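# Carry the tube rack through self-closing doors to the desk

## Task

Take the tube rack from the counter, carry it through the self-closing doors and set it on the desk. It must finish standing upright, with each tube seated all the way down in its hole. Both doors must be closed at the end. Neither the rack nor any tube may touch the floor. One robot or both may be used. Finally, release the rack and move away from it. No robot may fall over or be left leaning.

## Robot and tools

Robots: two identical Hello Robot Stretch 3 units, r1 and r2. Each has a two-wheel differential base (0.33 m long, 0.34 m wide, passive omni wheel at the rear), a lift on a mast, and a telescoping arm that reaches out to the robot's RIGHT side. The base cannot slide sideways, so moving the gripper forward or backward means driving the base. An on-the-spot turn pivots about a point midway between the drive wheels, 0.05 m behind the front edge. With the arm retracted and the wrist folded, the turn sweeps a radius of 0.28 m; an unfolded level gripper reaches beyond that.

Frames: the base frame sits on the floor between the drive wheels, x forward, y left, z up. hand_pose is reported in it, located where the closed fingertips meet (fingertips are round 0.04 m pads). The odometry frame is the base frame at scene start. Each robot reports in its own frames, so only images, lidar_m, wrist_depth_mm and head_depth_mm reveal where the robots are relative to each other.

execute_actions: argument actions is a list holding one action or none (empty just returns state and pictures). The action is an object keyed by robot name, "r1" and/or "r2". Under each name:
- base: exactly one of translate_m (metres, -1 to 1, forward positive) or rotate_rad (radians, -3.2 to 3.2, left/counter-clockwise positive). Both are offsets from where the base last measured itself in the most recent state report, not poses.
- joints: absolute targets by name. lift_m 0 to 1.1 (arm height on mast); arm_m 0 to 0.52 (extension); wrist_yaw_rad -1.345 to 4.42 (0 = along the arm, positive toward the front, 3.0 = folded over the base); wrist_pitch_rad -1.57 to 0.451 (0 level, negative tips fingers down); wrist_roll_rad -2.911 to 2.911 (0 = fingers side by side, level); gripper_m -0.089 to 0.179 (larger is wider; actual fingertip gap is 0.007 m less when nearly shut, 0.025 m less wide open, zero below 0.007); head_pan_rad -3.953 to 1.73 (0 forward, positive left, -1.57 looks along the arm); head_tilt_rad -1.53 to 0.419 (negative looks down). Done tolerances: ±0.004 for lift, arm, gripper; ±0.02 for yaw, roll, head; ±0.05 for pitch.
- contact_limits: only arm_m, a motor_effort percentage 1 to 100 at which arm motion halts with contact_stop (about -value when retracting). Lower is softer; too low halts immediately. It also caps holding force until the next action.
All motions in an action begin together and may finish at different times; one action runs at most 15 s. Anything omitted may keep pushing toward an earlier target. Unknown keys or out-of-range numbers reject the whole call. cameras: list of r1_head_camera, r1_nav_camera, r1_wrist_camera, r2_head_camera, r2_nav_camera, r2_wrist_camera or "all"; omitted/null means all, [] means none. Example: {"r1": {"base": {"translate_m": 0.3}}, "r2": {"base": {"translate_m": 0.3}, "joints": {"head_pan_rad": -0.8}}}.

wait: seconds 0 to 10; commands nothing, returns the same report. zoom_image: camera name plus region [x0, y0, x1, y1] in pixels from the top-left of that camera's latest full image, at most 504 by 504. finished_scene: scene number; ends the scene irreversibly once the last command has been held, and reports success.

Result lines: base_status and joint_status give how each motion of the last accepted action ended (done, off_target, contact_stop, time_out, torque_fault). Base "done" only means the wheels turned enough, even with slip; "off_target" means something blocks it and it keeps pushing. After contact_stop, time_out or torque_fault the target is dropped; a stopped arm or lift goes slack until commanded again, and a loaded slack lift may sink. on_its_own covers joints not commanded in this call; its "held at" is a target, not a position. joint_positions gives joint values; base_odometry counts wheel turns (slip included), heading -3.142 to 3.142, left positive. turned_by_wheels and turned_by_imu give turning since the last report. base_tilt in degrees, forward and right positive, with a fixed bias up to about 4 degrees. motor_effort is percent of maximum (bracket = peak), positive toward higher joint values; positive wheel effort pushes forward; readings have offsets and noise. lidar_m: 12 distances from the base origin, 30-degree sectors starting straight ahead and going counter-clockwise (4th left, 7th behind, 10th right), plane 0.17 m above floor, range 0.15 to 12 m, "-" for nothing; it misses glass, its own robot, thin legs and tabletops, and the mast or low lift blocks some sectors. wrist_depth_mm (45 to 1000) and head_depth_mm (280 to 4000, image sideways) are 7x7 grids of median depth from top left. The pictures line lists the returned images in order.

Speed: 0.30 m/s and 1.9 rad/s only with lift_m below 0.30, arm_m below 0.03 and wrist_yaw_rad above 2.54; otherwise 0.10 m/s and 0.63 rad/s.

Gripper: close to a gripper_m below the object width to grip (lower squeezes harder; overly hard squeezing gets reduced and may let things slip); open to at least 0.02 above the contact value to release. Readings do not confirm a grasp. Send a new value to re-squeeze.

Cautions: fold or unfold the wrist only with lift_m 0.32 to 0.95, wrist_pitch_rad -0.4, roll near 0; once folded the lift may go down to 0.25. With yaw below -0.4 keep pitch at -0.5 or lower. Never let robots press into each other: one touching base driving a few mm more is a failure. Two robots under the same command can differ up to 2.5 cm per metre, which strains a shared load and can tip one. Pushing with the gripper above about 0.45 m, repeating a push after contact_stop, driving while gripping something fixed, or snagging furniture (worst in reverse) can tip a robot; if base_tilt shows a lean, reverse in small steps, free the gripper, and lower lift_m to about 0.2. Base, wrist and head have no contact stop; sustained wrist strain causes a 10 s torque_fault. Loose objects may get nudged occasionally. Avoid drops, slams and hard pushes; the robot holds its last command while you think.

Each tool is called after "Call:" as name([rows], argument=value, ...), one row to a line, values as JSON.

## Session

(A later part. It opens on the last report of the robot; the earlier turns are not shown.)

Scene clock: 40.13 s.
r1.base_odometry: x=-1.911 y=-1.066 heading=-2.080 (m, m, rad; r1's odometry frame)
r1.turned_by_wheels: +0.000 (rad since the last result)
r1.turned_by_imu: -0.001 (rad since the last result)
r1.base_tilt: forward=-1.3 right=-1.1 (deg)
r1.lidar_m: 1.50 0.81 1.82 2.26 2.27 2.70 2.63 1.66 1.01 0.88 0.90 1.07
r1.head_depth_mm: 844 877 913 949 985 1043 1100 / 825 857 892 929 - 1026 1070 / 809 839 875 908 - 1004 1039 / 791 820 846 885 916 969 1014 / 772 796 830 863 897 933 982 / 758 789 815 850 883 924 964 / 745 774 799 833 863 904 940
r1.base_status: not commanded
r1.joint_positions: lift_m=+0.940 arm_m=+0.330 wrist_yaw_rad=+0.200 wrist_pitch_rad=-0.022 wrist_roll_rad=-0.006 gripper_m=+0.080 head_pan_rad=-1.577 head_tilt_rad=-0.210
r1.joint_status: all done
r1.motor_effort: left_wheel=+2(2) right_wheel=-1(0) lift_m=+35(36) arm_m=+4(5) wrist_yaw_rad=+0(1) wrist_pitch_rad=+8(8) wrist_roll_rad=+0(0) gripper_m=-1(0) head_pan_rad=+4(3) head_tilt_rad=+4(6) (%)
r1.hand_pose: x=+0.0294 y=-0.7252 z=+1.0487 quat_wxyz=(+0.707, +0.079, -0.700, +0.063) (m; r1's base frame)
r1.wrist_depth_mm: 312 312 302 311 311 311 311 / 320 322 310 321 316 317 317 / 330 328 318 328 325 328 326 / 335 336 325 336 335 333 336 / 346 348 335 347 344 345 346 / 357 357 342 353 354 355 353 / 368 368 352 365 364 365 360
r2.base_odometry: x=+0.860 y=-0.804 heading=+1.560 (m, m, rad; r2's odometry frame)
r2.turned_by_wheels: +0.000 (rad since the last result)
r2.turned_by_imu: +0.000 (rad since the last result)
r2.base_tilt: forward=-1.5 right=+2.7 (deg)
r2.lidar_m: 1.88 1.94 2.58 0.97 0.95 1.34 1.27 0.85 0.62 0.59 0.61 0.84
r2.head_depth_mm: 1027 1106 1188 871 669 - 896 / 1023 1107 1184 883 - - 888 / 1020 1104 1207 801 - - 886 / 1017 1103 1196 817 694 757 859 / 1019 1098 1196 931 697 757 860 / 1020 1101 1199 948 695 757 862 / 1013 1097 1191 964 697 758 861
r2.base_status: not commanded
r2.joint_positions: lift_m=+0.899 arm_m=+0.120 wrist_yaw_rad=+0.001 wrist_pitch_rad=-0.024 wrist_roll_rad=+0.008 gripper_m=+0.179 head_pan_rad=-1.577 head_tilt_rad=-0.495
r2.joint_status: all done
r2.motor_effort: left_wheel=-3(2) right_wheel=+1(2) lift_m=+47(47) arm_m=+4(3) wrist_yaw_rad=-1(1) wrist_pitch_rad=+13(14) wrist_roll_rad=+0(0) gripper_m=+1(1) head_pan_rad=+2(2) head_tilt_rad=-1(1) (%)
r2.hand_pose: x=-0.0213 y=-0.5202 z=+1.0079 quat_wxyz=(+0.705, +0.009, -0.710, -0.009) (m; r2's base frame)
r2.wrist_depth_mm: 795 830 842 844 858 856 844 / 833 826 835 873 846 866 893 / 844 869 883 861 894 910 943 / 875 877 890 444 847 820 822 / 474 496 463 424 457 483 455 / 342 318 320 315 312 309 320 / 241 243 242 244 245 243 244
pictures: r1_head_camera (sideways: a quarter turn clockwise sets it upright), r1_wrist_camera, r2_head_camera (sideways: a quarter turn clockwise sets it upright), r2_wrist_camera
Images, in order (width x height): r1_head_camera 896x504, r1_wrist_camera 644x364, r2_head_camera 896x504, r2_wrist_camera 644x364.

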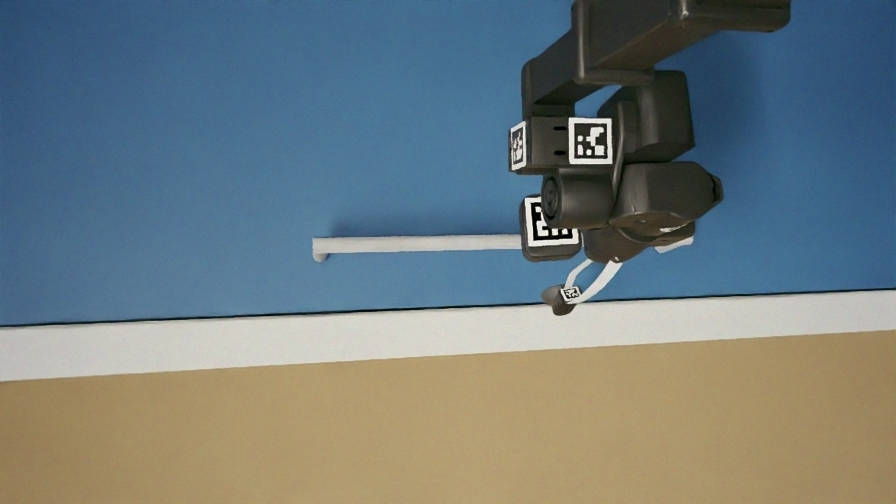

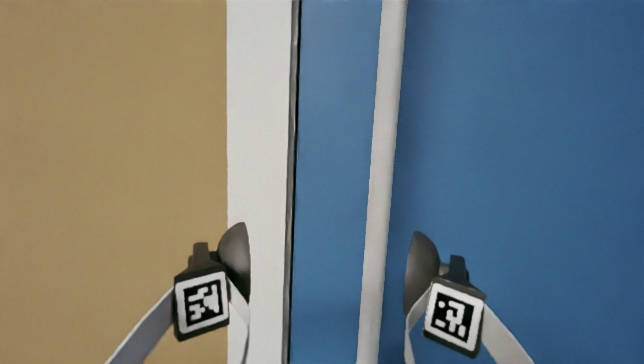

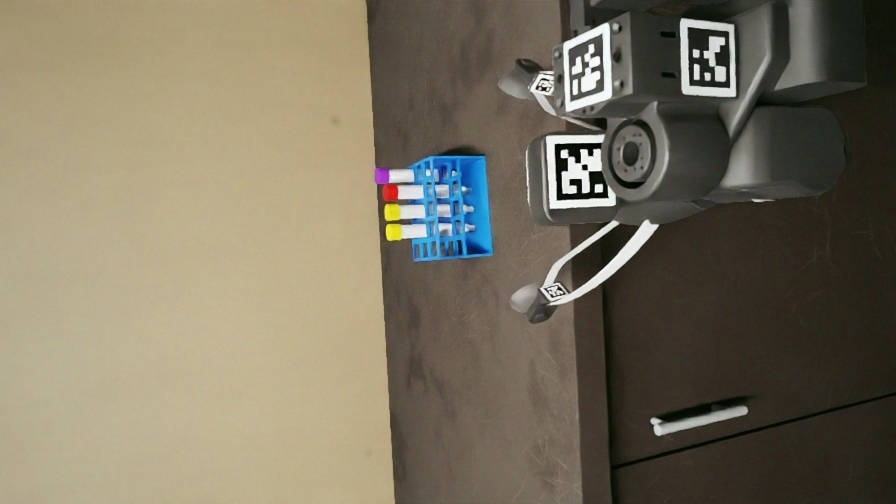

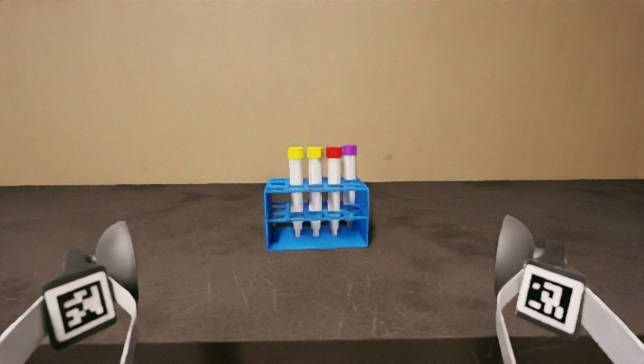

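Call:
execute_actions([
  {"r1":{"joints":{"arm_m":0.50},"contact_limits":{"arm_m":14}},"r2":{"joints":{"lift_m":0.848,"arm_m":0.385}}},
], cameras=["r1_wrist_camera","r2_head_camera","r2_wrist_camera"])

Scene clock: 43.63 s.
r1.base_odometry: x=-1.911 y=-1.066 heading=-2.080 (m, m, rad; r1's odometry frame)
r1.turned_by_wheels: +0.000 (rad since the last result)
r1.turned_by_imu: -0.001 (rad since the last result)
r1.base_tilt: forward=-1.2 right=-1.0 (deg)
r1.lidar_m: 1.49 0.81 1.81 2.26 2.27 2.71 2.64 1.66 1.01 0.89 0.90 1.07
r1.head_depth_mm: 841 879 913 954 985 1049 1105 / 826 856 892 928 979 1024 1067 / 812 841 872 905 962 993 1039 / 793 821 850 882 929 968 1013 / 772 798 830 861 897 933 985 / 760 785 818 849 883 920 966 / 747 772 801 837 868 898 941
r1.base_status: not commanded
r1.joint_positions: lift_m=+0.940 arm_m=+0.499 wrist_yaw_rad=+0.203 wrist_pitch_rad=-0.025 wrist_roll_rad=-0.006 gripper_m=+0.080 head_pan_rad=-1.577 head_tilt_rad=-0.210
r1.joint_status: all done
r1.motor_effort: left_wheel=-1(1) right_wheel=+4(4) lift_m=+35(35) arm_m=+12(12) wrist_yaw_rad=-3(3) wrist_pitch_rad=+8(8) wrist_roll_rad=+1(0) gripper_m=-1(1) head_pan_rad=+3(3) head_tilt_rad=+6(4) (%)
r1.contact_limits: arm_m 14 (drawing in: default 28, maximum 45; extending or still: default 38, maximum 63)
r1.hand_pose: x=+0.0302 y=-0.8944 z=+1.0481 quat_wxyz=(+0.707, +0.081, -0.700, +0.063) (m; r1's base frame)
r1.wrist_depth_mm: 146 146 159 157 156 157 157 / 150 150 163 162 160 161 161 / 155 154 167 165 165 166 165 / 159 158 171 169 170 170 169 / 164 162 175 174 174 174 174 / 179 166 181 179 180 180 178 / 184 172 187 184 186 184 185
r2.base_odometry: x=+0.860 y=-0.804 heading=+1.560 (m, m, rad; r2's odometry frame)
r2.turned_by_wheels: +0.000 (rad since the last result)
r2.turned_by_imu: +0.000 (rad since the last result)
r2.base_tilt: forward=-1.5 right=+2.7 (deg)
r2.lidar_m: 1.88 1.93 2.58 0.97 0.95 1.33 1.27 0.85 0.62 0.59 0.61 0.84
r2.head_depth_mm: 1028 1111 1192 873 - 764 853 / 1023 1105 1192 1001 693 751 851 / 1018 1103 1199 805 693 753 857 / 1019 1098 1202 817 693 753 858 / 1020 1099 1199 932 696 756 858 / 1016 1100 1191 944 697 756 862 / 1016 1095 1195 965 698 757 863
r2.base_status: not commanded
r2.joint_positions: lift_m=+0.849 arm_m=+0.385 wrist_yaw_rad=+0.000 wrist_pitch_rad=-0.023 wrist_roll_rad=+0.008 gripper_m=+0.179 head_pan_rad=-1.577 head_tilt_rad=-0.495
r2.joint_status: all done
r2.motor_effort: left_wheel=-2(2) right_wheel=+1(1) lift_m=+15(44) arm_m=+4(4) wrist_yaw_rad=+0(0) wrist_pitch_rad=+12(13) wrist_roll_rad=+0(0) gripper_m=+1(1) head_pan_rad=+2(2) head_tilt_rad=+0(1) (%)
r2.hand_pose: x=-0.0214 y=-0.7852 z=+0.9575 quat_wxyz=(+0.705, +0.008, -0.710, -0.008) (m; r2's base frame)
r2.wrist_depth_mm: 554 562 565 585 570 591 594 / 571 576 590 585 589 615 619 / 591 581 584 146 618 629 625 / 605 612 148 149 177 564 555 / 316 137 156 155 163 308 305 / - 125 145 147 151 193 215 / - 149 159 158 150 158 154
pictures: r1_wrist_camera, r2_head_camera (sideways: a quarter turn clockwise sets it upright), r2_wrist_camera
Images, in order (width x height): r1_wrist_camera 644x364, r2_head_camera 896x504, r2_wrist_camera 644x364.

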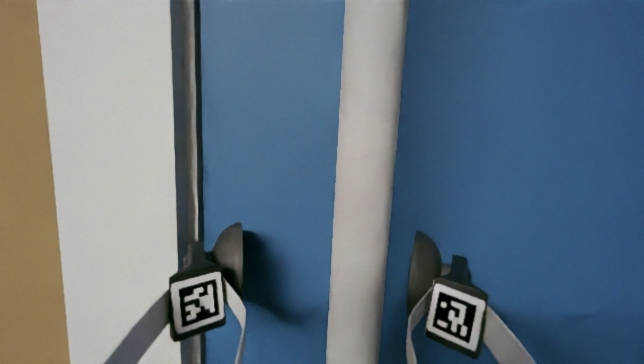

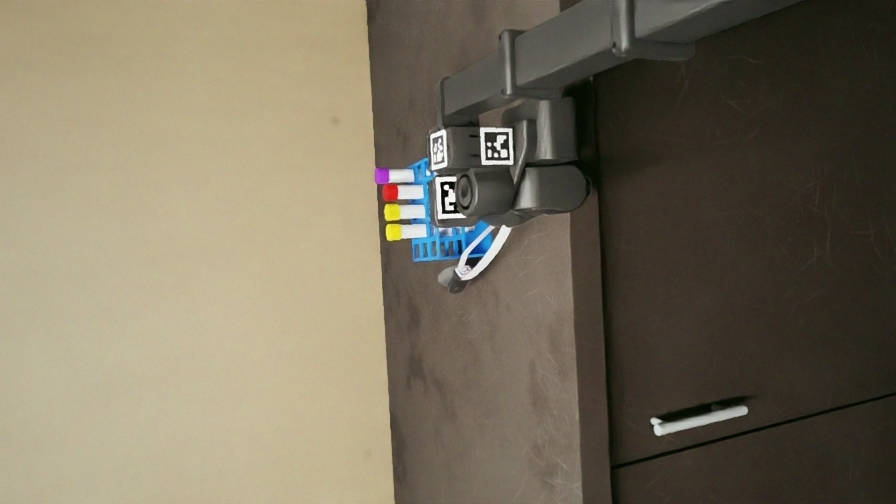

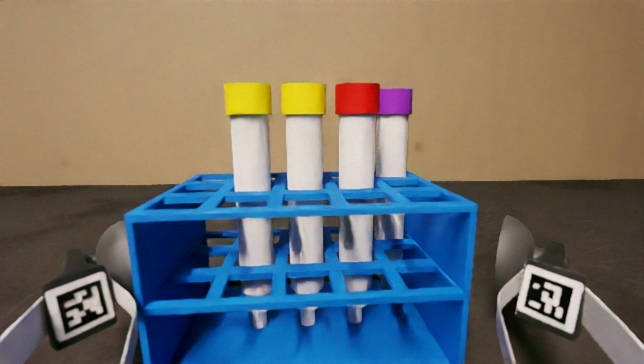

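Call:
execute_actions([
  {"r1":{"joints":{"arm_m":0.494,"gripper_m":-0.04}},"r2":{"joints":{"lift_m":0.852,"arm_m":0.374}}},
], cameras=["r1_wrist_camera"])

Call:
execute_actions([
  {"r1":{"base":{"translate_m":-0.065},"joints":{"arm_m":0.39,"wrist_yaw_rad":0.37},"contact_limits":{"arm_m":30}},"r2":{"joints":{"gripper_m":0.10}}},
], cameras=["r1_wrist_camera","r1_head_camera","r2_wrist_camera"])

Scene clock: 45.70 s.
r1.base_odometry: x=-1.911 y=-1.066 heading=-2.081 (m, m, rad; r1's odometry frame)
r1.turned_by_wheels: +0.000 (rad since the last result)
r1.turned_by_imu: -0.001 (rad since the last result)
r1.base_tilt: forward=-1.3 right=-1.1 (deg)
r1.lidar_m: 1.49 0.81 1.82 2.27 2.27 2.71 2.64 1.66 1.01 0.89 0.90 1.07
r1.head_depth_mm: 843 876 914 953 989 1051 1101 / 826 860 893 927 981 1015 1068 / 808 840 874 901 962 990 1037 / 791 820 848 883 925 970 1012 / 773 796 829 862 898 938 984 / 758 785 817 848 884 923 964 / 743 772 799 832 866 899 939
r1.base_status: not commanded
r1.joint_positions: lift_m=+0.940 arm_m=+0.494 wrist_yaw_rad=+0.174 wrist_pitch_rad=-0.023 wrist_roll_rad=-0.006 gripper_m=-0.039 head_pan_rad=-1.577 head_tilt_rad=-0.210
r1.joint_status: all done
r1.on_its_own: wrist_yaw_rad is at rest, and its effort (+20) is outside its rest range (-12 to +12)
r1.motor_effort: left_wheel=-6(6) right_wheel=+11(10) lift_m=+35(35) arm_m=-3(8) wrist_yaw_rad=+20(21) wrist_pitch_rad=+8(8) wrist_roll_rad=+1(0) gripper_m=-26(100) head_pan_rad=+3(3) head_tilt_rad=+5(4) (%)
r1.hand_pose: x=+0.0229 y=-0.8910 z=+1.0484 quat_wxyz=(+0.707, +0.070, -0.701, +0.053) (m; r1's base frame)
r1.wrist_depth_mm: 147 147 161 103 162 163 165 / 150 151 164 104 166 168 169 / 154 155 169 106 171 172 174 / 158 160 174 108 175 178 178 / 163 164 178 110 181 181 183 / 167 169 183 113 186 187 188 / 174 173 190 120 193 193 194
r2.base_odometry: x=+0.860 y=-0.804 heading=+1.560 (m, m, rad; r2's odometry frame)
r2.turned_by_wheels: +0.000 (rad since the last result)
r2.turned_by_imu: +0.000 (rad since the last result)
r2.base_tilt: forward=-1.5 right=+2.7 (deg)
r2.lidar_m: 1.87 1.93 2.57 0.97 0.95 1.33 1.27 0.85 0.62 0.59 0.62 0.84
r2.head_depth_mm: 1027 1112 1196 873 - 766 852 / 1023 1109 1189 1002 692 752 856 / 1024 1099 1209 801 693 755 856 / 1020 1097 1203 826 695 753 857 / 1019 1099 1200 930 696 754 860 / 1018 1096 1192 949 697 759 860 / 1014 1097 1195 964 698 757 862
r2.base_status: not commanded
r2.joint_positions: lift_m=+0.851 arm_m=+0.374 wrist_yaw_rad=+0.000 wrist_pitch_rad=-0.023 wrist_roll_rad=+0.008 gripper_m=+0.179 head_pan_rad=-1.577 head_tilt_rad=-0.495
r2.joint_status: all done
r2.motor_effort: left_wheel=-2(2) right_wheel=+2(1) lift_m=+47(51) arm_m=-2(4) wrist_yaw_rad=+1(1) wrist_pitch_rad=+12(12) wrist_roll_rad=+0(0) gripper_m=+1(1) head_pan_rad=+2(2) head_tilt_rad=-1(1) (%)
r2.hand_pose: x=-0.0214 y=-0.7750 z=+0.9602 quat_wxyz=(+0.705, +0.008, -0.710, -0.008) (m; r2's base frame)
r2.wrist_depth_mm: 585 566 587 589 599 599 600 / 591 581 596 605 609 626 627 / 598 599 604 155 628 638 636 / 605 616 160 159 188 581 562 / 324 151 168 166 182 328 312 / - 142 160 159 159 218 222 / - 160 162 162 154 165 158
pictures: r1_wrist_camera
Images, in order (width x height): r1_wrist_camera 644x364.

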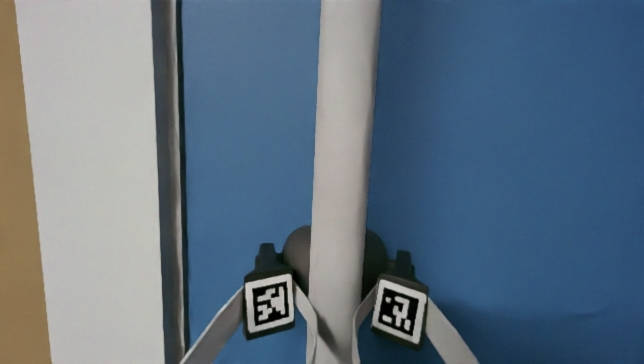

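Scene clock: 48.07 s.
r1.base_odometry: x=-1.879 y=-1.009 heading=-2.080 (m, m, rad; r1's odometry frame)
r1.turned_by_wheels: +0.000 (rad since the last result)
r1.turned_by_imu: -0.044 (rad since the last result)
r1.base_tilt: forward=-1.3 right=-1.0 (deg)
r1.lidar_m: 1.55 0.86 1.83 2.25 2.24 2.62 2.58 1.81 0.98 0.79 0.90 1.06
r1.head_depth_mm: 813 846 886 923 968 1020 1070 / 779 805 844 878 - 966 1007 / 745 773 802 838 - 919 953 / 715 744 771 798 - 871 906 / 688 713 734 760 792 834 877 / 683 775 814 843 890 927 966 / 753 780 805 840 875 909 945
r1.base_status: done
r1.joint_positions: lift_m=+0.940 arm_m=+0.390 wrist_yaw_rad=+0.381 wrist_pitch_rad=-0.024 wrist_roll_rad=-0.006 gripper_m=-0.036 head_pan_rad=-1.576 head_tilt_rad=-0.209
r1.joint_status: all done
r1.motor_effort: left_wheel=+4(17) right_wheel=-4(24) lift_m=+35(35) arm_m=-4(14) wrist_yaw_rad=-8(50) wrist_pitch_rad=+8(14) wrist_roll_rad=+0(1) gripper_m=-19(25) head_pan_rad=+3(3) head_tilt_rad=+4(6) (%)
r1.contact_limits: arm_m 30 (drawing in: default 28, maximum 45; extending or still: default 38, maximum 63)
r1.hand_pose: x=+0.0736 y=-0.7726 z=+1.0484 quat_wxyz=(+0.698, +0.142, -0.690, +0.126) (m; r1's base frame)
r1.wrist_depth_mm: 313 300 172 110 171 170 170 / 322 309 177 114 175 175 175 / 330 319 181 120 180 179 179 / 339 328 186 121 184 185 184 / 350 337 190 123 189 189 189 / 360 348 196 123 195 195 195 / 370 356 203 201 201 200 200
r2.base_odometry: x=+0.860 y=-0.804 heading=+1.560 (m, m, rad; r2's odometry frame)
r2.turned_by_wheels: +0.000 (rad since the last result)
r2.turned_by_imu: +0.000 (rad since the last result)
r2.base_tilt: forward=-1.5 right=+2.8 (deg)
r2.lidar_m: 1.88 1.93 2.58 1.00 1.01 1.33 1.27 0.85 0.62 0.59 0.61 0.84
r2.head_depth_mm: 1025 1108 1190 872 - 761 855 / 1028 1108 1185 1000 694 752 854 / 1021 1103 1200 810 691 752 856 / 1020 1100 1196 821 695 756 858 / 1020 1097 1202 927 695 759 859 / 1020 1096 1190 947 697 756 862 / 1017 1089 1195 963 697 761 866
r2.base_status: not commanded
r2.joint_positions: lift_m=+0.851 arm_m=+0.374 wrist_yaw_rad=+0.000 wrist_pitch_rad=-0.023 wrist_roll_rad=+0.008 gripper_m=+0.101 head_pan_rad=-1.577 head_tilt_rad=-0.495
r2.joint_status: all done
r2.motor_effort: left_wheel=-2(3) right_wheel=+1(1) lift_m=+47(47) arm_m=-2(2) wrist_yaw_rad=-1(1) wrist_pitch_rad=+13(12) wrist_roll_rad=+0(0) gripper_m=-23(99) head_pan_rad=+2(2) head_tilt_rad=+0(0) (%)
r2.hand_pose: x=-0.0214 y=-0.7750 z=+0.9602 quat_wxyz=(+0.705, +0.008, -0.710, -0.008) (m; r2's base frame)
r2.wrist_depth_mm: 570 575 580 592 584 586 608 / 586 591 598 600 582 610 616 / 605 594 605 156 189 634 647 / 611 616 182 159 178 568 564 / 325 297 164 166 166 314 309 / 222 - 159 159 159 - 215 / - 160 162 162 162 157 164
pictures: r1_head_camera (sideways: a quarter turn clockwise sets it upright), r1_wrist_camera, r2_wrist_camera
Images, in order (width x height): r1_head_camera 896x504, r1_wrist_camera 644x364, r2_wrist_camera 644x364.

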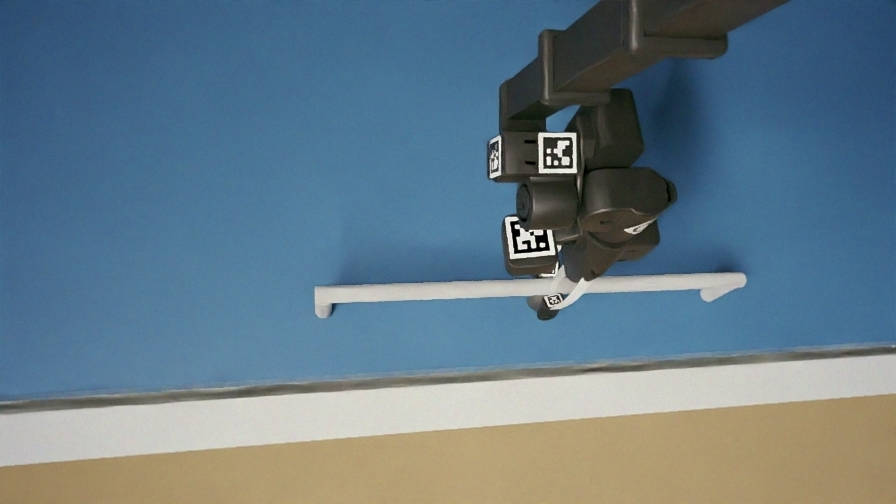

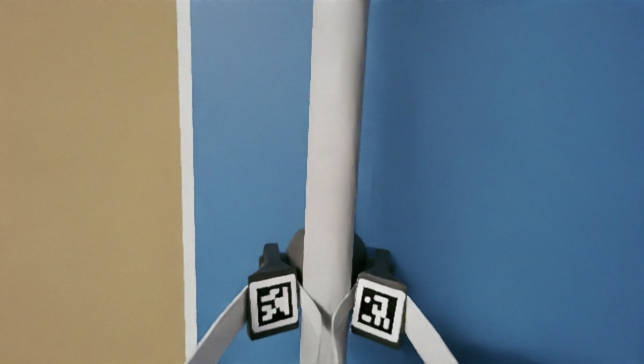

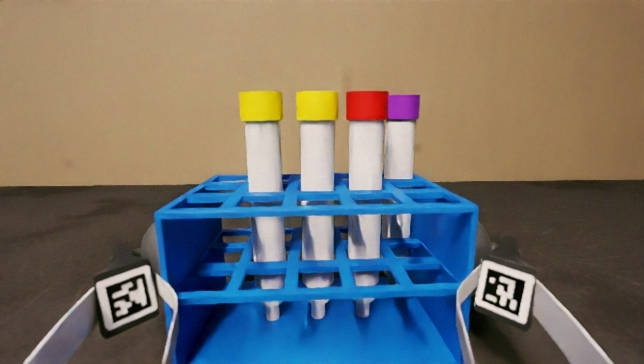

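Call:
execute_actions([
  {"r1":{"base":{"translate_m":-0.08},"joints":{"arm_m":0.303,"wrist_yaw_rad":0.52},"contact_limits":{"arm_m":30}},"r2":{"joints":{"lift_m":0.91}}},
], cameras=[])

Call:
execute_actions([
  {"r1":{"base":{"translate_m":-0.098},"joints":{"arm_m":0.225,"wrist_yaw_rad":0.67},"contact_limits":{"arm_m":30}},"r2":{"joints":{"arm_m":0.19}}},
], cameras=["r1_wrist_camera","r2_wrist_camera"])

Scene clock: 51.00 s.
r1.base_odometry: x=-1.840 y=-0.939 heading=-2.080 (m, m, rad; r1's odometry frame)
r1.turned_by_wheels: +0.000 (rad since the last result)
r1.turned_by_imu: -0.014 (rad since the last result)
r1.base_tilt: forward=-1.2 right=-1.1 (deg)
r1.lidar_m: 1.62 0.93 1.91 2.23 2.23 2.57 2.51 1.90 0.95 0.69 0.69 1.08
r1.head_depth_mm: 793 831 866 908 951 996 1057 / 740 772 804 840 - 938 969 / 694 721 748 781 - 878 893 / 654 678 702 731 - 792 826 / 616 638 654 679 695 722 767 / 583 603 624 646 675 704 745 / 749 781 811 850 886 924 963
r1.base_status: done
r1.joint_positions: lift_m=+0.940 arm_m=+0.303 wrist_yaw_rad=+0.524 wrist_pitch_rad=-0.025 wrist_roll_rad=-0.006 gripper_m=-0.036 head_pan_rad=-1.576 head_tilt_rad=-0.209
r1.joint_status: all done
r1.motor_effort: left_wheel=+3(20) right_wheel=-3(11) lift_m=+34(34) arm_m=-5(12) wrist_yaw_rad=-2(45) wrist_pitch_rad=+9(9) wrist_roll_rad=+1(1) gripper_m=-18(23) head_pan_rad=+3(3) head_tilt_rad=+4(5) (%)
r1.contact_limits: arm_m 30 (drawing in: default 28, maximum 45; extending or still: default 38, maximum 63)
r1.hand_pose: x=+0.1064 y=-0.6697 z=+1.0481 quat_wxyz=(+0.688, +0.191, -0.678, +0.175) (m; r1's base frame)
r1.wrist_depth_mm: 494 458 172 110 171 171 171 / 509 469 175 113 176 175 176 / 531 484 180 118 180 180 180 / 542 498 185 122 185 185 185 / 566 514 190 123 190 190 191 / 585 527 197 123 195 195 196 / 596 546 203 168 203 202 202
r2.base_odometry: x=+0.860 y=-0.804 heading=+1.560 (m, m, rad; r2's odometry frame)
r2.turned_by_wheels: +0.000 (rad since the last result)
r2.turned_by_imu: +0.000 (rad since the last result)
r2.base_tilt: forward=-1.4 right=+2.7 (deg)
r2.lidar_m: 1.87 1.93 2.58 1.07 1.55 1.33 1.27 0.85 0.62 0.59 0.62 0.84
r2.head_depth_mm: 1025 1107 1191 987 687 749 852 / 1027 1109 1193 - 678 751 852 / 1024 1105 1174 - 658 751 855 / 1019 1107 1183 813 692 756 858 / 1017 1098 1190 930 695 757 860 / 1016 1100 1191 947 697 757 864 / 1016 1096 1194 966 699 759 860
r2.base_status: not commanded
r2.joint_positions: lift_m=+0.909 arm_m=+0.374 wrist_yaw_rad=+0.000 wrist_pitch_rad=-0.030 wrist_roll_rad=+0.008 gripper_m=+0.101 head_pan_rad=-1.577 head_tilt_rad=-0.495
r2.joint_status: all done
r2.motor_effort: left_wheel=-2(2) right_wheel=+2(0) lift_m=+48(44) arm_m=-2(2) wrist_yaw_rad=-1(0) wrist_pitch_rad=+17(17) wrist_roll_rad=+0(0) gripper_m=-23(23) head_pan_rad=+2(2) head_tilt_rad=-1(1) (%)
r2.hand_pose: x=-0.0214 y=-0.7747 z=+1.0162 quat_wxyz=(+0.705, +0.011, -0.709, -0.011) (m; r2's base frame)
r2.wrist_depth_mm: 570 564 578 588 591 599 600 / 589 597 591 601 593 622 629 / 600 606 617 158 627 649 640 / 617 627 195 161 186 654 668 / 488 443 166 166 172 470 462 / 334 - 160 160 159 - 320 / 261 240 162 162 162 237 247
pictures: none
No camera images: the call's "cameras" was empty. Leave "cameras" out to get every camera's image.

Scene clock: 53.60 s.
r1.base_odometry: x=-1.792 y=-0.854 heading=-2.080 (m, m, rad; r1's odometry frame)
r1.turned_by_wheels: +0.000 (rad since the last result)
r1.turned_by_imu: -0.026 (rad since the last result)
r1.base_tilt: forward=-1.2 right=-1.0 (deg)
r1.lidar_m: 1.72 1.00 1.99 2.20 2.20 2.51 2.42 2.04 0.99 0.62 0.59 1.09
r1.head_depth_mm: 828 866 909 960 997 - 1136 / 741 773 807 844 874 - 987 / 673 701 727 756 778 - 873 / 613 635 660 685 708 - 777 / 565 584 603 624 643 662 696 / 525 541 544 561 571 604 624 / 490 502 517 531 550 578 609
r1.base_status: done
r1.joint_positions: lift_m=+0.940 arm_m=+0.225 wrist_yaw_rad=+0.675 wrist_pitch_rad=-0.026 wrist_roll_rad=-0.005 gripper_m=-0.036 head_pan_rad=-1.576 head_tilt_rad=-0.209
r1.joint_status: all done
r1.motor_effort: left_wheel=+3(27) right_wheel=-3(14) lift_m=+34(34) arm_m=-3(13) wrist_yaw_rad=-4(55) wrist_pitch_rad=+8(10) wrist_roll_rad=+0(1) gripper_m=-19(24) head_pan_rad=+3(3) head_tilt_rad=+4(4) (%)
r1.contact_limits: arm_m 30 (drawing in: default 28, maximum 45; extending or still: default 38, maximum 63)
r1.hand_pose: x=+0.1383 y=-0.5697 z=+1.0479 quat_wxyz=(+0.672, +0.242, -0.662, +0.226) (m; r1's base frame)
r1.wrist_depth_mm: 761 666 169 110 172 173 174 / 791 684 174 114 177 177 178 / 821 705 179 119 181 183 183 / 846 723 184 120 186 187 189 / 880 753 189 122 191 193 194 / 938 779 193 123 197 198 199 / 949 798 202 200 203 205 206
r2.base_odometry: x=+0.860 y=-0.804 heading=+1.560 (m, m, rad; r2's odometry frame)
r2.turned_by_wheels: +0.000 (rad since the last result)
r2.turned_by_imu: +0.000 (rad since the last result)
r2.base_tilt: forward=-1.6 right=+2.6 (deg)
r2.lidar_m: 1.88 1.94 2.58 1.15 1.13 1.34 1.28 0.85 0.62 0.59 0.62 0.83
r2.head_depth_mm: 1023 1110 1189 921 - 777 852 / 1024 1106 1194 942 - 777 854 / 1023 1105 1201 597 - 774 857 / 1021 1100 1199 919 693 753 860 / 1017 1096 1188 929 695 755 857 / 1016 1097 1197 946 697 756 862 / 1015 1095 1194 963 698 761 864
r2.base_status: not commanded
r2.joint_positions: lift_m=+0.909 arm_m=+0.190 wrist_yaw_rad=+0.000 wrist_pitch_rad=-0.031 wrist_roll_rad=+0.008 gripper_m=+0.101 head_pan_rad=-1.577 head_tilt_rad=-0.495
r2.joint_status: all done
r2.motor_effort: left_wheel=-2(2) right_wheel=+1(1) lift_m=+48(48) arm_m=-2(2) wrist_yaw_rad=+1(0) wrist_pitch_rad=+17(17) wrist_roll_rad=+1(0) gripper_m=-24(23) head_pan_rad=+3(2) head_tilt_rad=-1(0) (%)
r2.hand_pose: x=-0.0214 y=-0.5907 z=+1.0160 quat_wxyz=(+0.705, +0.011, -0.709, -0.011) (m; r2's base frame)
r2.wrist_depth_mm: 730 748 756 772 766 778 780 / 763 753 775 771 789 803 797 / 789 786 801 158 799 813 854 / 818 817 196 161 185 852 854 / 481 448 166 165 172 474 469 / 332 - 161 160 159 - 324 / 260 243 163 163 162 239 246
pictures: r1_wrist_camera, r2_wrist_camera
Images, in order (width x height): r1_wrist_camera 644x364, r2_wrist_camera 644x364.

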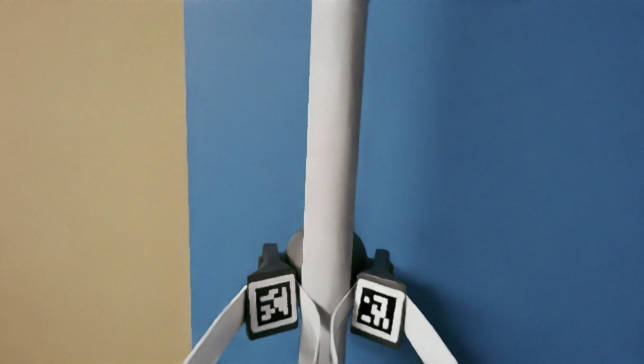

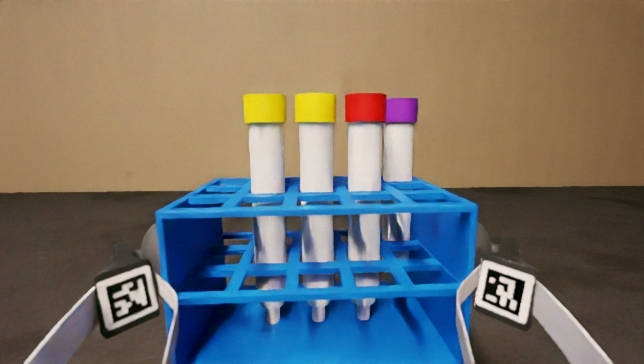

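Call:
execute_actions([
  {"r1":{"base":{"translate_m":-0.11},"joints":{"arm_m":0.162,"wrist_yaw_rad":0.81},"contact_limits":{"arm_m":30}},"r2":{"joints":{"arm_m":0.0}}},
], cameras=[])

Call:
execute_actions([
  {"r1":{"base":{"translate_m":-0.115},"joints":{"arm_m":0.118,"wrist_yaw_rad":0.95},"contact_limits":{"arm_m":30}},"r2":{"joints":{"wrist_yaw_rad":0.5}}},
], cameras=["r1_wrist_camera","r2_wrist_camera"])

Scene clock: 56.80 s.
r1.base_odometry: x=-1.739 y=-0.758 heading=-2.080 (m, m, rad; r1's odometry frame)
r1.turned_by_wheels: +0.000 (rad since the last result)
r1.turned_by_imu: -0.024 (rad since the last result)
r1.base_tilt: forward=-1.2 right=-1.0 (deg)
r1.lidar_m: 1.82 1.10 2.07 2.17 2.17 2.45 2.32 2.20 1.14 0.58 0.50 1.12
r1.head_depth_mm: 963 1019 1062 1118 1171 - 1324 / 810 845 887 928 970 - - / 699 725 751 784 818 - - / 615 633 657 681 708 763 - / 547 563 580 598 617 - 649 / 494 506 520 536 550 565 579 / 449 461 459 466 488 500 524
r1.base_status: done
r1.joint_positions: lift_m=+0.940 arm_m=+0.162 wrist_yaw_rad=+0.811 wrist_pitch_rad=-0.026 wrist_roll_rad=-0.004 gripper_m=-0.036 head_pan_rad=-1.576 head_tilt_rad=-0.209
r1.joint_status: all done
r1.motor_effort: left_wheel=+2(21) right_wheel=-3(14) lift_m=+34(35) arm_m=-4(13) wrist_yaw_rad=-1(54) wrist_pitch_rad=+9(9) wrist_roll_rad=-1(1) gripper_m=-18(23) head_pan_rad=+3(3) head_tilt_rad=+5(5) (%)
r1.contact_limits: arm_m 30 (drawing in: default 28, maximum 45; extending or still: default 38, maximum 63)
r1.hand_pose: x=+0.1639 y=-0.4833 z=+1.0477 quat_wxyz=(+0.655, +0.287, -0.644, +0.271) (m; r1's base frame)
r1.wrist_depth_mm: - 916 168 109 173 176 179 / - 942 172 114 178 181 183 / - - 177 119 182 185 189 / - - 182 120 189 191 193 / - - 187 122 194 197 201 / - - 192 123 199 202 206 / - - 199 201 206 208 212
r2.base_odometry: x=+0.860 y=-0.804 heading=+1.560 (m, m, rad; r2's odometry frame)
r2.turned_by_wheels: +0.000 (rad since the last result)
r2.turned_by_imu: +0.000 (rad since the last result)
r2.base_tilt: forward=-1.5 right=+2.6 (deg)
r2.lidar_m: 1.87 1.94 2.58 1.23 1.23 1.34 1.27 0.85 0.62 0.59 0.61 0.83
r2.head_depth_mm: 1031 1107 1192 868 672 751 - / 1027 1106 1189 878 448 719 - / 1018 1102 1208 900 432 - - / 1018 1104 1197 912 438 755 854 / 1018 1109 1191 927 696 757 862 / 1012 1102 1197 943 696 758 860 / 1010 1097 1193 969 699 760 863
r2.base_status: not commanded
r2.joint_positions: lift_m=+0.909 arm_m=+0.003 wrist_yaw_rad=+0.000 wrist_pitch_rad=-0.031 wrist_roll_rad=+0.008 gripper_m=+0.101 head_pan_rad=-1.577 head_tilt_rad=-0.495
r2.joint_status: all done
joint sent to its limit — the command would take r2.arm_m past its lower limit, so that joint was sent only as far as its limit.
r2.motor_effort: left_wheel=-2(2) right_wheel=+1(1) lift_m=+47(47) arm_m=-2(2) wrist_yaw_rad=+0(0) wrist_pitch_rad=+17(17) wrist_roll_rad=+0(0) gripper_m=-23(24) head_pan_rad=+2(2) head_tilt_rad=-1(1) (%)
r2.hand_pose: x=-0.0214 y=-0.4034 z=+1.0160 quat_wxyz=(+0.705, +0.011, -0.709, -0.011) (m; r2's base frame)
r2.wrist_depth_mm: 934 917 898 975 982 994 972 / 969 965 963 977 981 - - / 973 - 998 157 - - - / 911 909 196 160 185 861 839 / 493 450 165 165 173 477 466 / 359 - 160 161 159 - 369 / 391 391 164 163 161 407 406
pictures: none
No camera images: the call's "cameras" was empty. Leave "cameras" out to get every camera's image.

Scene clock: 59.27 s.
r1.base_odometry: x=-1.682 y=-0.658 heading=-2.080 (m, m, rad; r1's odometry frame)
r1.turned_by_wheels: +0.000 (rad since the last result)
r1.turned_by_imu: -0.041 (rad since the last result)
r1.base_tilt: forward=-1.2 right=-1.1 (deg)
r1.lidar_m: 1.79 1.19 2.15 2.14 2.13 2.35 2.23 2.21 1.26 0.57 0.44 1.13
r1.head_depth_mm: 1068 1112 1156 1207 1273 - - / 1016 1055 1102 1145 1198 1234 - / 838 871 905 940 982 1013 - / 685 706 730 755 779 824 862 / 579 594 610 627 644 656 - / 501 513 525 537 549 559 - / 442 451 459 470 480 399 477
r1.base_status: done
r1.joint_positions: lift_m=+0.940 arm_m=+0.118 wrist_yaw_rad=+0.944 wrist_pitch_rad=-0.026 wrist_roll_rad=-0.004 gripper_m=-0.036 head_pan_rad=-1.576 head_tilt_rad=-0.209
r1.joint_status: all done
r1.motor_effort: left_wheel=+1(26) right_wheel=-2(11) lift_m=+34(35) arm_m=-4(15) wrist_yaw_rad=+4(66) wrist_pitch_rad=+9(10) wrist_roll_rad=-1(1) gripper_m=-20(26) head_pan_rad=+2(3) head_tilt_rad=+5(5) (%)
r1.contact_limits: arm_m 30 (drawing in: default 28, maximum 45; extending or still: default 38, maximum 63)
r1.hand_pose: x=+0.1856 y=-0.4132 z=+1.0477 quat_wxyz=(+0.635, +0.329, -0.624, +0.314) (m; r1's base frame)
r1.wrist_depth_mm: - - 166 109 176 181 187 / - - 170 113 180 186 194 / - - 174 120 185 191 198 / - - 179 120 192 197 204 / - - 185 122 197 203 211 / - - 189 123 203 209 218 / - - 197 166 210 217 225
r2.base_odometry: x=+0.860 y=-0.804 heading=+1.560 (m, m, rad; r2's odometry frame)
r2.turned_by_wheels: +0.000 (rad since the last result)
r2.turned_by_imu: +0.000 (rad since the last result)
r2.base_tilt: forward=-1.5 right=+2.7 (deg)
r2.lidar_m: 1.87 1.93 2.57 1.32 2.32 1.34 1.27 0.85 0.62 0.59 0.61 0.84
r2.head_depth_mm: 1025 1108 1191 865 682 752 - / 1020 1104 1193 882 681 752 824 / 1021 1107 1195 900 687 741 - / 1025 1100 1205 912 663 441 - / 1014 1097 1196 931 426 431 867 / 1017 1094 1190 948 395 408 865 / 1017 1098 1195 965 689 722 865
r2.base_status: not commanded
r2.joint_positions: lift_m=+0.909 arm_m=+0.003 wrist_yaw_rad=+0.498 wrist_pitch_rad=-0.031 wrist_roll_rad=+0.008 gripper_m=+0.101 head_pan_rad=-1.577 head_tilt_rad=-0.495
r2.joint_status: all done
r2.motor_effort: left_wheel=-2(1) right_wheel=+1(2) lift_m=+48(48) arm_m=-2(2) wrist_yaw_rad=+1(3) wrist_pitch_rad=+17(17) wrist_roll_rad=+0(0) gripper_m=-24(23) head_pan_rad=+2(2) head_tilt_rad=-1(1) (%)
r2.hand_pose: x=+0.1006 y=-0.3723 z=+1.0160 quat_wxyz=(+0.686, +0.186, -0.685, +0.163) (m; r2's base frame)
r2.wrist_depth_mm: - - - - 956 850 765 / - - - - 960 893 789 / - - - 157 933 894 778 / - 914 195 162 186 852 773 / - 635 165 165 173 473 471 / - - 161 160 159 - 327 / - 729 163 163 162 347 288
pictures: r1_wrist_camera, r2_wrist_camera
Images, in order (width x height): r1_wrist_camera 644x364, r2_wrist_camera 644x364.

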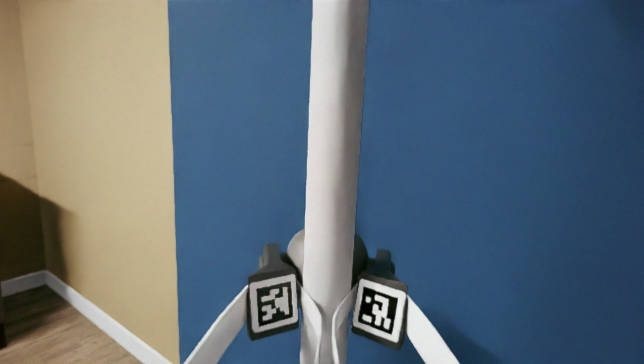

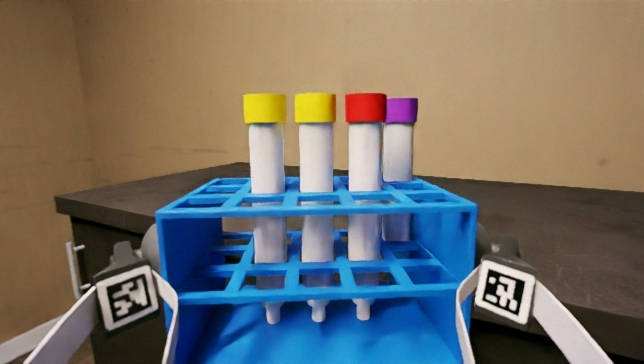

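Call:
execute_actions([
  {"r1":{"base":{"translate_m":-0.13},"joints":{"arm_m":0.098,"wrist_yaw_rad":1.07},"contact_limits":{"arm_m":30}},"r2":{"base":{"rotate_rad":-1.08},"joints":{"wrist_yaw_rad":1.05}}},
], cameras=[])

Call:
execute_actions([
  {"r1":{"base":{"translate_m":-0.143},"joints":{"arm_m":0.102,"wrist_yaw_rad":1.22},"contact_limits":{"arm_m":30}},"r2":{"base":{"translate_m":-0.2},"joints":{"wrist_yaw_rad":1.57,"head_pan_rad":-3.1,"head_tilt_rad":-0.7}}},
], cameras=["r1_wrist_camera","r2_wrist_camera","r2_nav_camera"])

Scene clock: 63.30 s.
r1.base_odometry: x=-1.619 y=-0.544 heading=-2.080 (m, m, rad; r1's odometry frame)
r1.turned_by_wheels: +0.000 (rad since the last result)
r1.turned_by_imu: -0.011 (rad since the last result)
r1.base_tilt: forward=-1.2 right=-1.0 (deg)
r1.lidar_m: 1.84 1.35 2.27 2.10 2.09 2.29 2.11 2.09 1.33 0.61 0.40 1.17
r1.head_depth_mm: 1121 1178 1225 1275 1342 1394 - / 1079 1121 1171 1220 1272 1322 - / 1035 1073 1120 1155 1208 1253 - / 861 885 911 939 967 997 1032 / 674 691 703 720 736 747 - / 555 564 573 584 595 601 - / 471 477 485 492 500 508 517
r1.base_status: done
r1.joint_positions: lift_m=+0.940 arm_m=+0.098 wrist_yaw_rad=+1.068 wrist_pitch_rad=-0.026 wrist_roll_rad=-0.004 gripper_m=-0.036 head_pan_rad=-1.576 head_tilt_rad=-0.209
r1.joint_status: all done
r1.motor_effort: left_wheel=+1(13) right_wheel=-2(7) lift_m=+35(34) arm_m=-4(14) wrist_yaw_rad=+2(67) wrist_pitch_rad=+9(9) wrist_roll_rad=-1(2) gripper_m=-19(27) head_pan_rad=+3(3) head_tilt_rad=+4(5) (%)
r1.contact_limits: arm_m 30 (drawing in: default 28, maximum 45; extending or still: default 38, maximum 63)
r1.hand_pose: x=+0.2025 y=-0.3665 z=+1.0478 quat_wxyz=(+0.615, +0.367, -0.602, +0.353) (m; r1's base frame)
r1.wrist_depth_mm: - - 164 110 177 184 192 / - - 168 114 182 190 199 / - - 173 118 188 195 204 / - - 178 120 193 201 211 / - - 183 122 199 208 218 / - - 186 124 206 216 224 / - - 195 200 213 222 234
r2.base_odometry: x=+0.860 y=-0.804 heading=+0.480 (m, m, rad; r2's odometry frame)
r2.turned_by_wheels: -1.080 (rad since the last result)
r2.turned_by_imu: -1.095 (rad since the last result)
r2.base_tilt: forward=-1.5 right=+2.7 (deg)
r2.lidar_m: 0.61 0.81 1.88 1.92 2.49 1.43 1.42 1.35 1.27 0.88 0.62 0.59
r2.head_depth_mm: 1037 1114 1200 1305 1434 1538 - / 1084 1163 1267 1389 1523 1606 1388 / 1140 1235 1336 1473 1646 1620 1345 / 1187 1297 1415 1551 1695 1535 1362 / 1260 1366 1502 1046 1077 1158 - / 1330 1466 1623 947 905 968 - / 1390 1489 1546 962 769 370 849
r2.base_status: done
r2.joint_positions: lift_m=+0.909 arm_m=+0.003 wrist_yaw_rad=+1.049 wrist_pitch_rad=-0.031 wrist_roll_rad=+0.008 gripper_m=+0.101 head_pan_rad=-1.577 head_tilt_rad=-0.495
r2.joint_status: all done
r2.motor_effort: left_wheel=+2(8) right_wheel=-2(5) lift_m=+48(48) arm_m=-2(2) wrist_yaw_rad=+2(3) wrist_pitch_rad=+17(17) wrist_roll_rad=+0(0) gripper_m=-22(23) head_pan_rad=+2(2) head_tilt_rad=-1(1) (%)
r2.hand_pose: x=+0.1999 y=-0.2754 z=+1.0160 quat_wxyz=(+0.616, +0.365, -0.609, +0.343) (m; r2's base frame)
r2.wrist_depth_mm: 999 - - - - - - / - - - - - - - / - - - 158 191 - - / 915 888 197 161 184 841 869 / 487 443 166 165 172 471 488 / 470 - 160 160 159 - 511 / 494 503 164 163 161 528 538
pictures: none
No camera images: the call's "cameras" was empty. Leave "cameras" out to get every camera's image.

Scene clock: 66.23 s.
r1.base_odometry: x=-1.549 y=-0.419 heading=-2.079 (m, m, rad; r1's odometry frame)
r1.turned_by_wheels: +0.000 (rad since the last result)
r1.turned_by_imu: -0.001 (rad since the last result)
r1.base_tilt: forward=-1.2 right=-1.1 (deg)
r1.lidar_m: 1.92 1.27 2.42 2.05 2.04 2.24 1.97 1.96 1.39 0.72 0.38 0.37
r1.head_depth_mm: 1177 1236 1284 1341 1401 1460 - / 1129 1178 1227 1280 1334 1389 - / 1090 1132 1175 1228 1278 1339 - / 1046 1081 1124 1165 1214 1266 1327 / 918 929 940 954 966 1045 - / 683 690 696 704 708 712 - / 546 550 553 556 561 565 568
r1.base_status: done
r1.joint_positions: lift_m=+0.940 arm_m=+0.102 wrist_yaw_rad=+1.216 wrist_pitch_rad=-0.026 wrist_roll_rad=-0.004 gripper_m=-0.036 head_pan_rad=-1.576 head_tilt_rad=-0.209
r1.joint_status: all done
r1.motor_effort: left_wheel=+2(5) right_wheel=-3(7) lift_m=+35(35) arm_m=-3(3) wrist_yaw_rad=+4(54) wrist_pitch_rad=+9(9) wrist_roll_rad=-1(1) gripper_m=-19(25) head_pan_rad=+3(3) head_tilt_rad=+5(5) (%)
r1.contact_limits: arm_m 30 (drawing in: default 28, maximum 45; extending or still: default 38, maximum 63)
r1.hand_pose: x=+0.2182 y=-0.3362 z=+1.0478 quat_wxyz=(+0.587, +0.411, -0.574, +0.397) (m; r1's base frame)
r1.wrist_depth_mm: - - 164 109 178 186 194 / - - 168 113 182 191 200 / - - 173 119 187 197 206 / - - 177 120 193 202 213 / - - 182 122 199 209 219 / - - 186 123 207 215 227 / - - 195 165 213 223 236
r2.base_odometry: x=+0.682 y=-0.897 heading=+0.480 (m, m, rad; r2's odometry frame)
r2.turned_by_wheels: +0.000 (rad since the last result)
r2.turned_by_imu: +0.000 (rad since the last result)
r2.base_tilt: forward=-1.6 right=+2.7 (deg)
r2.lidar_m: 0.79 1.05 1.96 2.00 2.61 1.37 1.29 1.26 1.19 1.21 0.81 0.77
r2.head_depth_mm: 2784 3149 2852 2287 - - - / 1105 1255 2568 2138 - - - / 1222 1364 1541 1777 1697 1410 - / 1452 1656 1899 2099 1707 1452 - / 1759 2072 2799 2207 1731 1441 - / 2588 2926 3178 2262 1742 1469 - / 2776 3173 3233 2189 1678 1489 -
r2.base_status: done
r2.joint_positions: lift_m=+0.909 arm_m=+0.003 wrist_yaw_rad=+1.568 wrist_pitch_rad=-0.031 wrist_roll_rad=+0.008 gripper_m=+0.101 head_pan_rad=-3.093 head_tilt_rad=-0.691
r2.joint_status: all done
r2.motor_effort: left_wheel=+3(3) right_wheel=-2(5) lift_m=+47(48) arm_m=-3(2) wrist_yaw_rad=+2(3) wrist_pitch_rad=+17(17) wrist_roll_rad=+0(0) gripper_m=-23(23) head_pan_rad=-3(31) head_tilt_rad=-2(14) (%)
r2.hand_pose: x=+0.2340 y=-0.1486 z=+1.0160 quat_wxyz=(+0.507, +0.509, -0.494, +0.490) (m; r2's base frame)
r2.wrist_depth_mm: - - - - - - 966 / - - - - - - - / - - - 158 - - - / - - 194 161 185 833 842 / - - 167 166 173 577 521 / - - 160 160 158 - 531 / - - 163 162 162 607 546
pictures: r1_wrist_camera, r2_nav_camera (sideways: a quarter turn counterclockwise sets it upright), r2_wrist_camera
Images, in order (width x height): r1_wrist_camera 644x364, r2_nav_camera 672x504, r2_wrist_camera 644x364.

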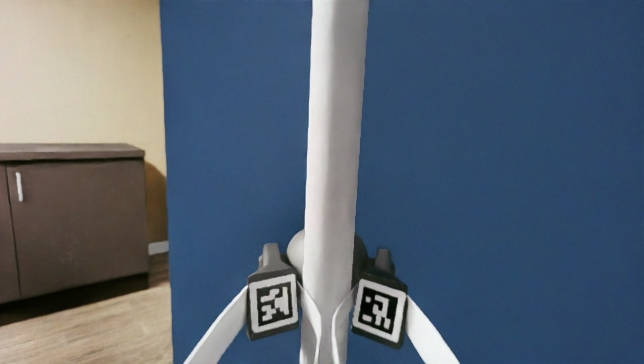

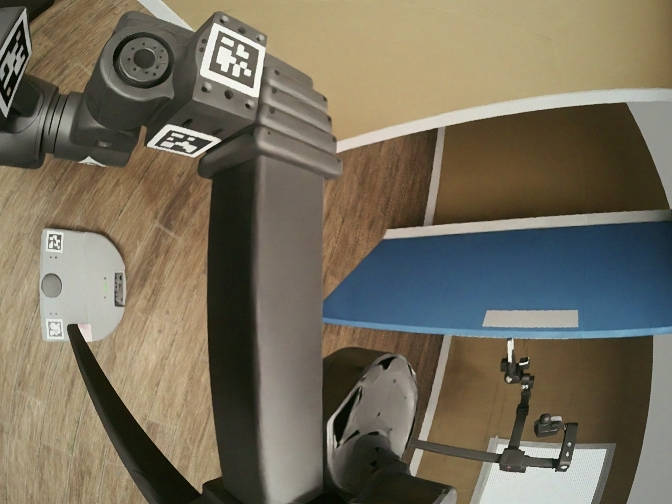

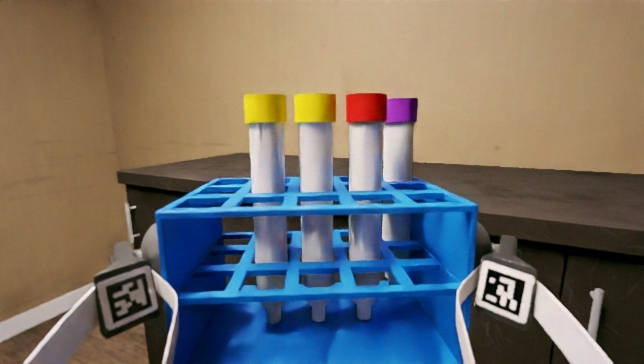

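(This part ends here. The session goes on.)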